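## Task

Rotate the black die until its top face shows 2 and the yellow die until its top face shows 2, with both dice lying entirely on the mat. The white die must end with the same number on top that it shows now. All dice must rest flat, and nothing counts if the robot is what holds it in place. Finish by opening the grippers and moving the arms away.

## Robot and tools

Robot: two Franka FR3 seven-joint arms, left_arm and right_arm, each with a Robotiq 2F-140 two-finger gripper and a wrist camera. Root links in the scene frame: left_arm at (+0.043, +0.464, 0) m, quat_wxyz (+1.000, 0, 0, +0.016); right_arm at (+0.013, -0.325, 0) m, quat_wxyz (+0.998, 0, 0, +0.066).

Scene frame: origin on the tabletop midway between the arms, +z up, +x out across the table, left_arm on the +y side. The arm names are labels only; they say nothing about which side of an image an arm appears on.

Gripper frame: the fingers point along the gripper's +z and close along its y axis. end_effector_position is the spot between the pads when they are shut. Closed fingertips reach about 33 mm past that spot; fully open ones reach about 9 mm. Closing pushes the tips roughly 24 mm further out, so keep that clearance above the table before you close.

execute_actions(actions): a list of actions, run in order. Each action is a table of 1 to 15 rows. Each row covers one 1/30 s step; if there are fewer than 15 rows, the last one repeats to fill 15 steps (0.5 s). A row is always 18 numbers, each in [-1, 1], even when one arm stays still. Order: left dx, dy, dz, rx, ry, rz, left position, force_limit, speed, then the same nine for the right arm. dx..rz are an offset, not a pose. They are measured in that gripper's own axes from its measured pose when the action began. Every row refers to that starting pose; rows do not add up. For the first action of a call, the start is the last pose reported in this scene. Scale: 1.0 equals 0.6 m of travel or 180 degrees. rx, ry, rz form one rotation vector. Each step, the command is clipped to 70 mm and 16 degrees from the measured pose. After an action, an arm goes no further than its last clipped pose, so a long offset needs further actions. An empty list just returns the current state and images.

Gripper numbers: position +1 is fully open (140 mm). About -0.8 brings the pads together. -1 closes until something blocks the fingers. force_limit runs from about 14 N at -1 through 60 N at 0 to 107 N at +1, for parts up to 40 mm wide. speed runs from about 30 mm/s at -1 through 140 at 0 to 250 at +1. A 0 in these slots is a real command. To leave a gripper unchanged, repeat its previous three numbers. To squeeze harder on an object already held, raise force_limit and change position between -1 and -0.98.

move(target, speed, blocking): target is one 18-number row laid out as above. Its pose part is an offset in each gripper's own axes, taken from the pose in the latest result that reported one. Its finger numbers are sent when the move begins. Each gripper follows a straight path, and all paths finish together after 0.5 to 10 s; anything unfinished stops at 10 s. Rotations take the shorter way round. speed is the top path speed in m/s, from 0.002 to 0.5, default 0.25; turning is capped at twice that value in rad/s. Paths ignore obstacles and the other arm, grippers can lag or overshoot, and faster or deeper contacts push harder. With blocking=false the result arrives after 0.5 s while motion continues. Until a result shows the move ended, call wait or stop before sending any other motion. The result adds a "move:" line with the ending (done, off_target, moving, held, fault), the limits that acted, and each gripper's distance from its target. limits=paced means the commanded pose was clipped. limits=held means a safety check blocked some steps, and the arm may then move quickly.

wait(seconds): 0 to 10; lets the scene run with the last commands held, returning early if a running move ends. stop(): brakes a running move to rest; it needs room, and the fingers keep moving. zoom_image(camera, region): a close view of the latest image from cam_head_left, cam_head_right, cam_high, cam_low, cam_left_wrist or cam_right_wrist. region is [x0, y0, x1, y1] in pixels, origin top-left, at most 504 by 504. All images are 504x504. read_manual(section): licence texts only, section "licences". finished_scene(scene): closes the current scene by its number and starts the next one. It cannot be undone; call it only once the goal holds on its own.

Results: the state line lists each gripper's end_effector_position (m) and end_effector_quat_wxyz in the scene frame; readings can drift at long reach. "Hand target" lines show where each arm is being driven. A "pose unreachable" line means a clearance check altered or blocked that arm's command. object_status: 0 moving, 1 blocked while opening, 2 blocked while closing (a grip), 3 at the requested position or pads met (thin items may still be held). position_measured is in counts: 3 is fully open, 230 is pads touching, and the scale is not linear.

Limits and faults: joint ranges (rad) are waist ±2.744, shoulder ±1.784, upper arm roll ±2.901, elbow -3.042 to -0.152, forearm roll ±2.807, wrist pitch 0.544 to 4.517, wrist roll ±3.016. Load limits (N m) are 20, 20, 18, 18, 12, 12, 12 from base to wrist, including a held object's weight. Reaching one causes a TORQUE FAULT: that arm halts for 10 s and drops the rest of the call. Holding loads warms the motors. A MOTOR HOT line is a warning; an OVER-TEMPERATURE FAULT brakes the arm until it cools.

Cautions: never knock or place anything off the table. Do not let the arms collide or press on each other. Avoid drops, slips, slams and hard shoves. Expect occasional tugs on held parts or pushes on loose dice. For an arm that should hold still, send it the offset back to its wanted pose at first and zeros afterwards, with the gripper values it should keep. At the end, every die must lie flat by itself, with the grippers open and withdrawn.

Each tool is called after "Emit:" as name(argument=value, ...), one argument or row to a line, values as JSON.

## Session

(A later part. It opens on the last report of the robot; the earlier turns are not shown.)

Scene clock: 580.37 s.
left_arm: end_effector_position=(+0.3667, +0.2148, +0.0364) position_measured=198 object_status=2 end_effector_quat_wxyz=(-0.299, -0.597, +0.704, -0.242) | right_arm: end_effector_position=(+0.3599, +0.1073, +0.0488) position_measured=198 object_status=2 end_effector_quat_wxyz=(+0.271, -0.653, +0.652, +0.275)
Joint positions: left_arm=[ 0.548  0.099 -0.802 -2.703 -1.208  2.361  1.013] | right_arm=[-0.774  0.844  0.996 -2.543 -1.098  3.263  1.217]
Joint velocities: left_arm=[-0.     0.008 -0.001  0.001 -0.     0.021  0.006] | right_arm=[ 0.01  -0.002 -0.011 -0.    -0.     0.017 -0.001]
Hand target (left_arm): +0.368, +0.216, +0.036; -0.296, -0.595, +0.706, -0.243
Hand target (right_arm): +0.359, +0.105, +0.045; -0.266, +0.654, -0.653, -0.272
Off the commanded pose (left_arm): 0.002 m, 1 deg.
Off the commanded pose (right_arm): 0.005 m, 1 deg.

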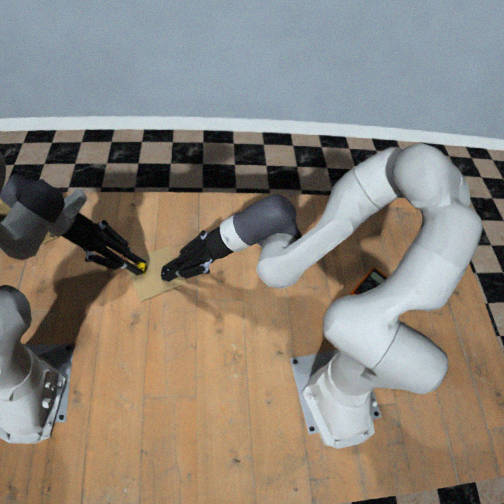

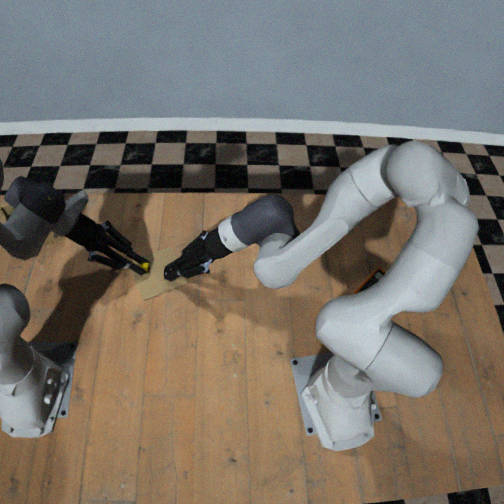

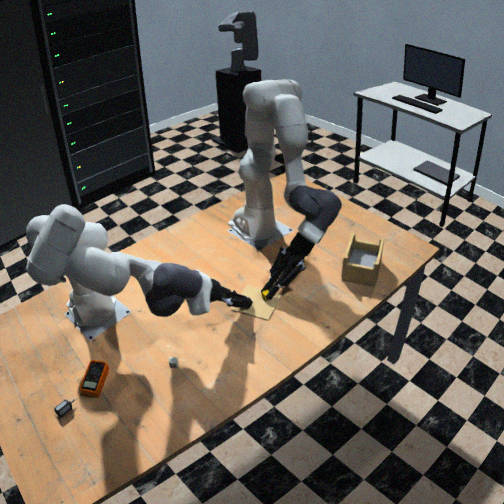

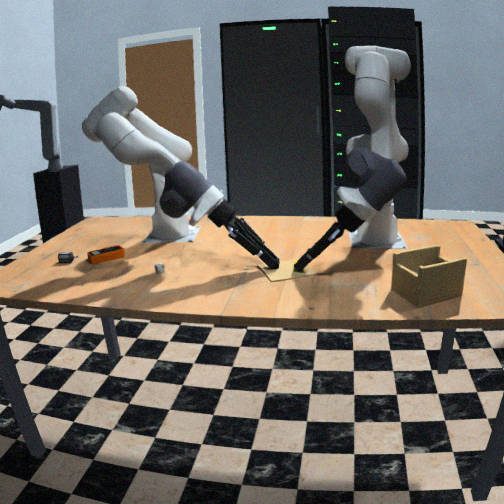

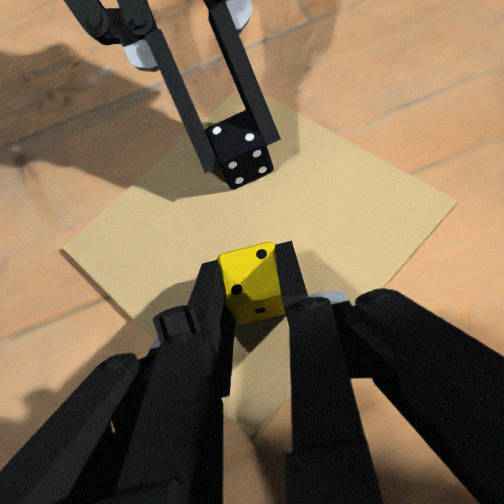

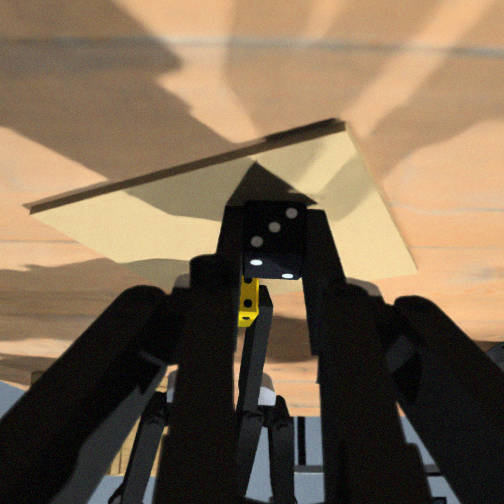

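Emit:
execute_actions(
  actions=[
    [[-0.001,0,0.001,0.001,0,0.001,-1,0,-0.4, 0,0,0,0,0,0,-1,0,-0.4],[-0.0015,0,0.0015,0.002,0,0.002,-1,0,-0.4, 0,0,0,0,0,0,-1,0,-0.4],[-0.002,0,0.002,0.003,0,0.003,-1,0,-0.4, 0,0,0,0,0,0,-1,0,-0.4],[-0.0025,0,0.0025,0.004,0,0.004,-1,0,-0.4, 0,0,0,0,0,0,-1,0,-0.4],[-0.003,0,0.003,0.004,0,0.004,-1,0,-0.4, 0,0,0,0,0,0,-1,0,-0.4],[-0.0035,0,0.0035,0.004,0,0.004,-1,0,-0.4, 0,0,0,0,0,0,-0.25,0,-0.4],[-0.004,0,0.004,0.004,0,0.004,-1,0,-0.4, 0,0,0,0,0,0,-0.25,0,-0.4]],
  ],
)

Emit:
zoom_image(
  camera="cam_low",
  region=[250, 245, 330, 290],
)

Scene clock: 598.27 s.
left_arm: end_effector_position=(+0.3679, +0.2144, +0.0355) position_measured=198 object_status=2 end_effector_quat_wxyz=(-0.296, -0.598, +0.702, -0.248) | right_arm: end_effector_position=(+0.3599, +0.1075, +0.0489) position_measured=160 object_status=0 end_effector_quat_wxyz=(+0.271, -0.653, +0.652, +0.275)
Joint positions: left_arm=[ 0.548  0.102 -0.802 -2.706 -1.229  2.367  1.034] | right_arm=[-0.773  0.844  0.995 -2.543 -1.098  3.265  1.217]
Joint velocities: left_arm=[-0.    -0.001 -0.    -0.    -0.007  0.     0.024] | right_arm=[-0.    -0.001 -0.001  0.001 -0.     0.001 -0.   ]
Hand target (left_arm): +0.367, +0.215, +0.033; -0.294, -0.595, +0.706, -0.249
Hand target (right_arm): +0.360, +0.107, +0.049; -0.271, +0.653, -0.652, -0.275
Off the commanded pose (left_arm): 0.003 m, 1 deg.
Off the commanded pose (right_arm): 0.000 m, 0 deg.

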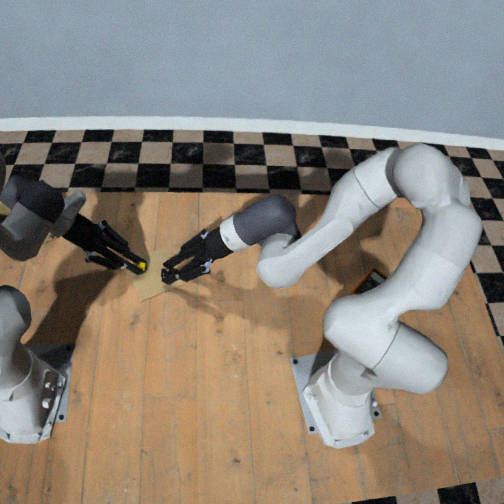

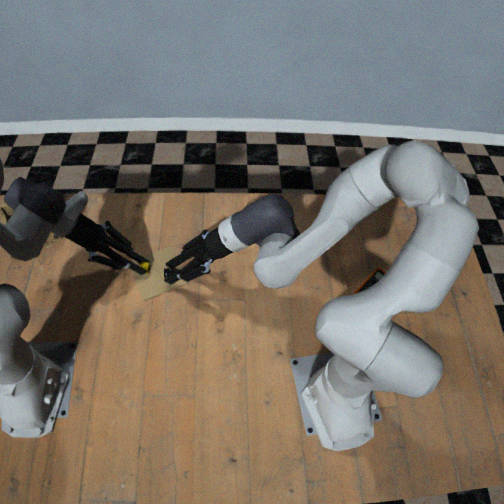

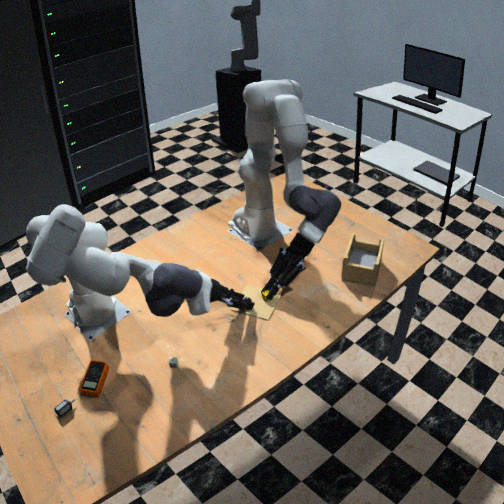

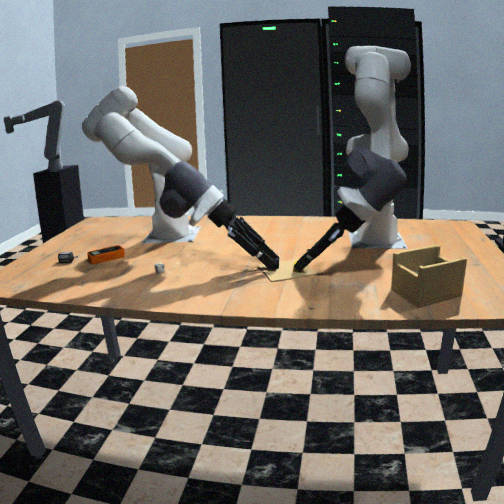

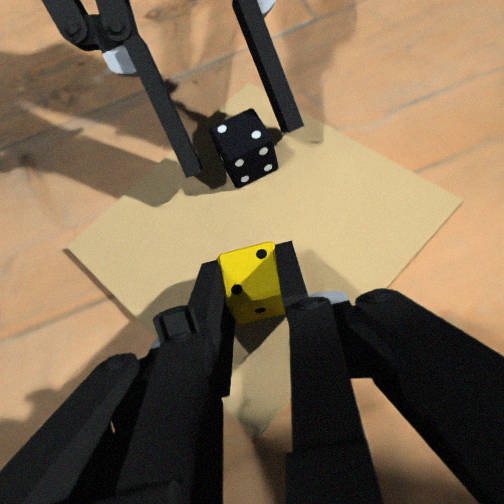

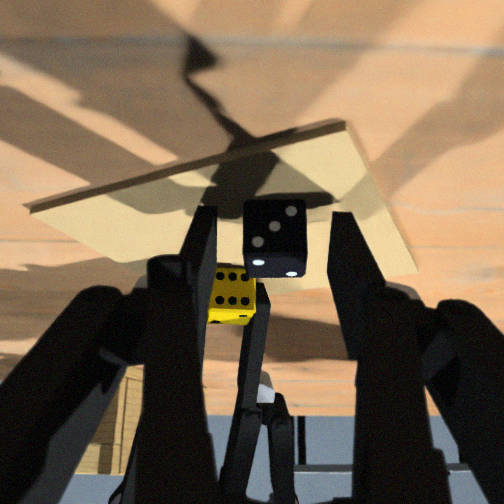

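Region (250, 245, 330, 290) of cam_low's 504x504 image, scaled by 6.300, with more detail than that image has; it fills the top 284 rows of this view, and the rest is white.

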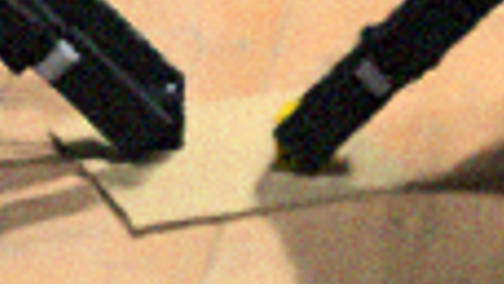

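Emit:
execute_actions(
  actions=[
    [[0,0,0,0,0,0,-1,0,-0.4, 0,0,-0.003,0,0,0,-0.25,0,-0.4],[0,0,0,0,0,0,-1,0,-0.4, 0,0,-0.006,0,0,0,-0.25,0,-0.4],[0,0,0,0,0,0,-1,0,-0.4, 0,0,-0.01,0,0,0,-0.25,0,-0.4],[0,0,0,0,0,0,-1,0,-0.4, 0,0,-0.014,0,0,0,-0.25,0,-0.4],[0,0,0,0,0,0,-0.25,0,-0.4, 0,0,-0.018,0,0,0,-0.25,0,-0.4]],
  ],
)

Emit:
move(
  target=[0.07,0,-0.33,0,-0.11,0,-0.25,0,-0.4, -0.10,0,-0.31,0,0.11,0,-0.25,0,-0.4],
  speed=0.25,
)

Emit:
zoom_image(
  camera="cam_high",
  region=[150, 270, 310, 380],
)

Emit:
zoom_image(
  camera="cam_head_left",
  region=[110, 230, 230, 310],
)

Scene clock: 618.00 s.
left_arm: end_effector_position=(+0.3679, +0.2142, +0.0356) position_measured=160 object_status=0 end_effector_quat_wxyz=(-0.296, -0.596, +0.704, -0.249) | right_arm: end_effector_position=(+0.3627, +0.1000, +0.0573) position_measured=160 object_status=3 end_effector_quat_wxyz=(+0.273, -0.648, +0.655, +0.276)
Joint positions: left_arm=[ 0.548  0.102 -0.802 -2.706 -1.23   2.367  1.041] | right_arm=[-0.841  0.856  1.042 -2.561 -1.103  3.233  1.214]
Joint velocities: left_arm=[-0.     0.     0.    -0.     0.     0.001  0.   ] | right_arm=[-0.011  0.012  0.011  0.    -0.009 -0.03  -0.002]
Hand target (left_arm): +0.368, +0.214, +0.036; -0.296, -0.598, +0.702, -0.248
Hand target (right_arm): +0.360, +0.099, +0.056; -0.271, +0.653, -0.652, -0.274
Off the commanded pose (left_arm): 0.000 m, 0 deg.
Off the commanded pose (right_arm): 0.003 m, 1 deg.

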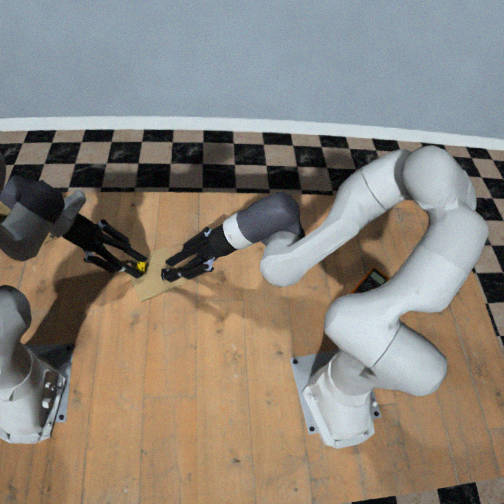

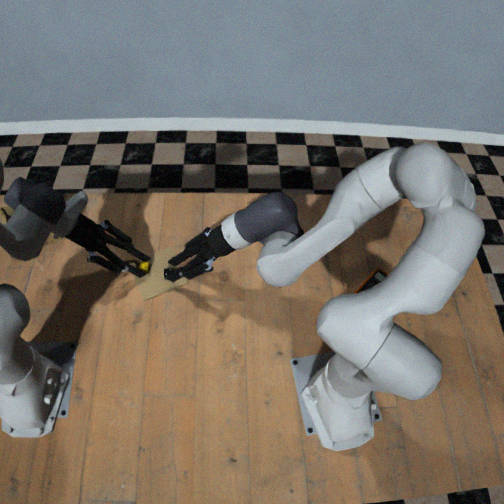

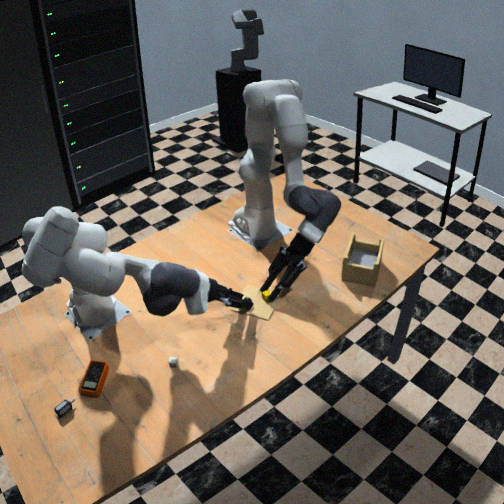

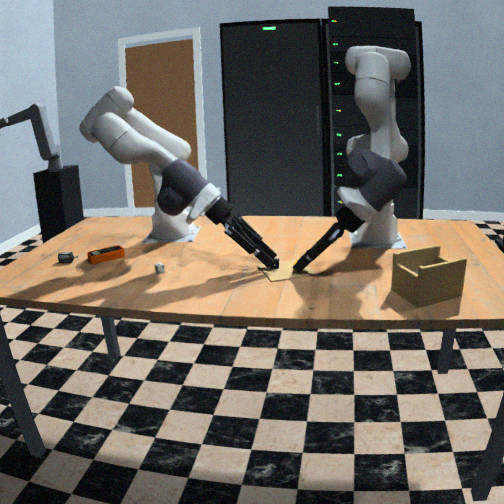

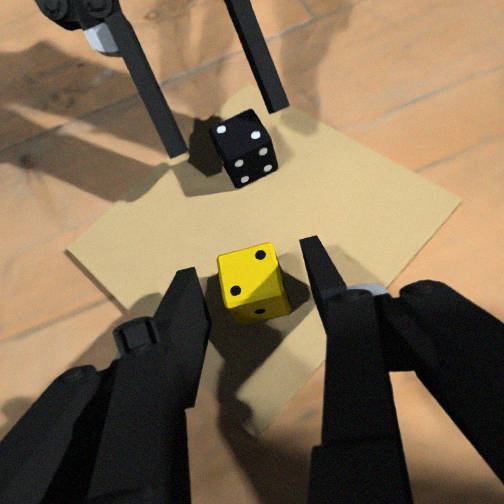

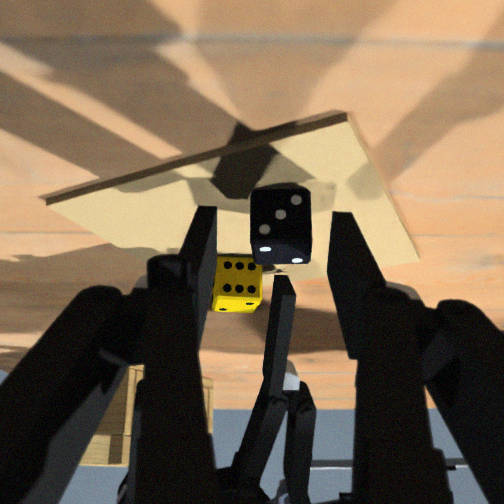

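Scene clock: 619.77 s.
left_arm: end_effector_position=(+0.3861, +0.3207, +0.2048) position_measured=160 object_status=3 end_effector_quat_wxyz=(-0.172, -0.624, +0.748, -0.149) | right_arm: end_effector_position=(+0.3661, +0.0104, +0.2267) position_measured=160 object_status=3 end_effector_quat_wxyz=(+0.152, -0.683, +0.696, +0.158)
Joint positions: left_arm=[ 0.586 -0.627 -0.617 -2.635 -0.82   1.828  0.631] | right_arm=[-1.499  0.891  2.006 -2.544 -0.63   2.316  1.107]
Joint velocities: left_arm=[ 0.003 -0.001 -0.003  0.002  0.001 -0.008 -0.021] | right_arm=[ 0.002  0.003  0.001  0.001 -0.    -0.016 -0.007]
Hand target (left_arm): +0.385, +0.321, +0.205; -0.172, -0.628, +0.745, -0.146
Hand target (right_arm): +0.366, +0.010, +0.227; -0.151, +0.687, -0.693, -0.157
Off the commanded pose (left_arm): 0.004 m, 1 deg.
Off the commanded pose (right_arm): 0.005 m, 1 deg.
move: off_target (left_arm, right_arm)

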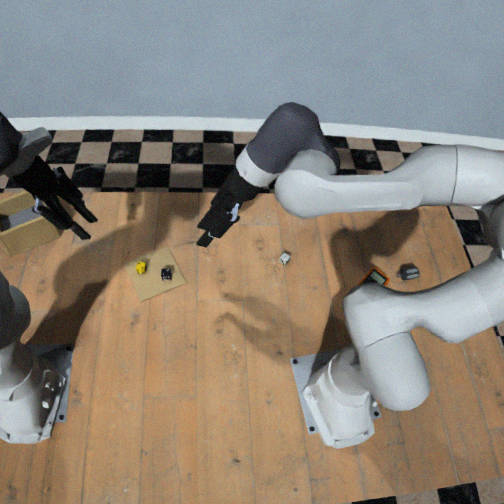

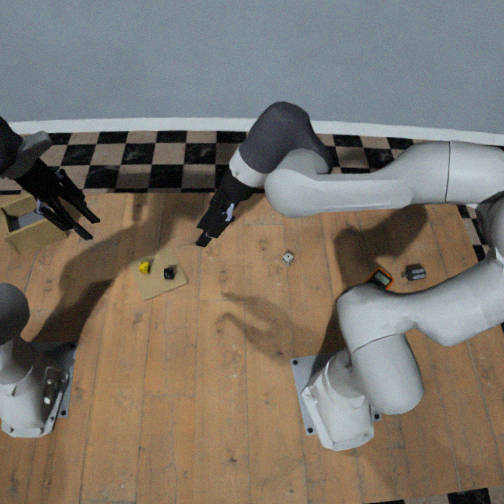

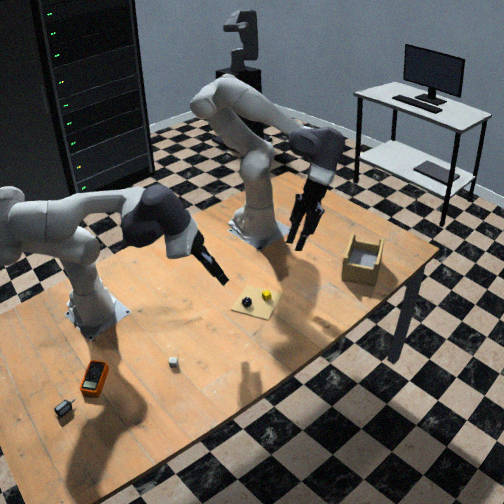

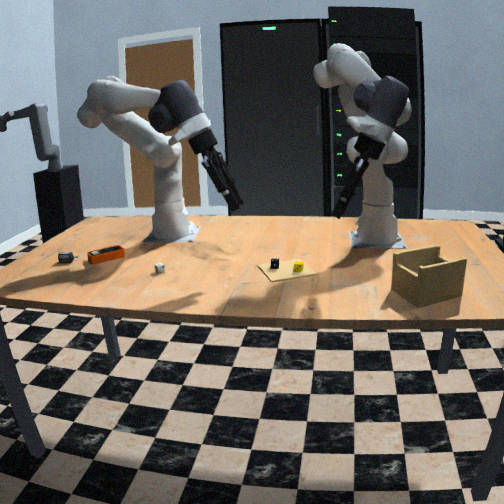

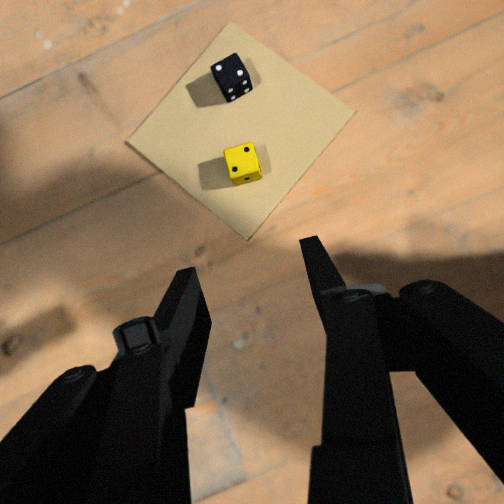

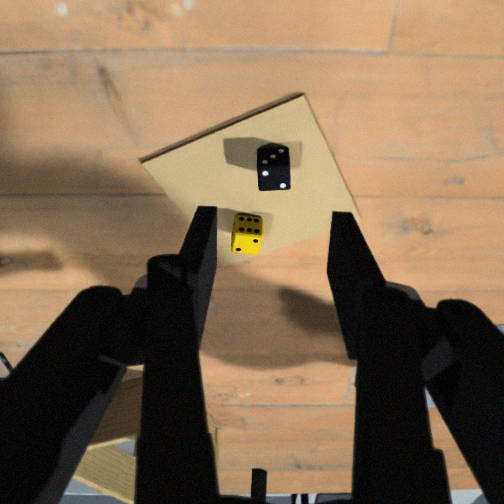

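Region (150, 270, 310, 380) of cam_high's 504x504 image, scaled by 3.150, with more detail than that image has; it fills the top 346 rows of this view, and the rest is white.

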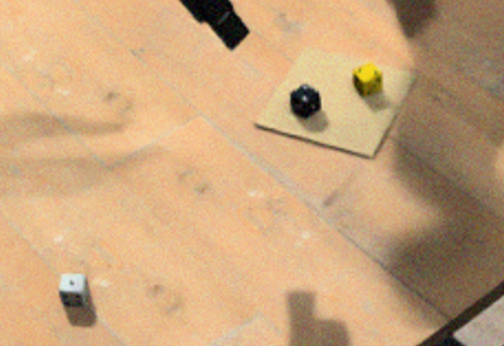

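Region (110, 230, 230, 310) of cam_head_left's 504x504 image, scaled by 4.200, with more detail than that image has.

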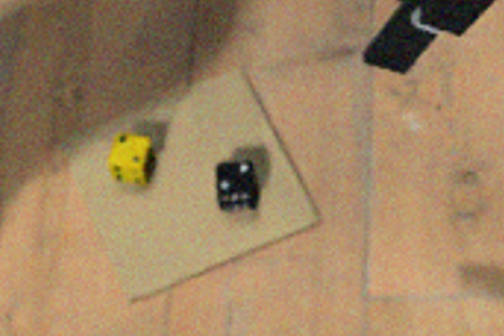

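Both dice show 2 on the mat, and the white die still shows 1.

Emit:
finished_scene(
  scene=1,
)

The scene is finished: the task was done.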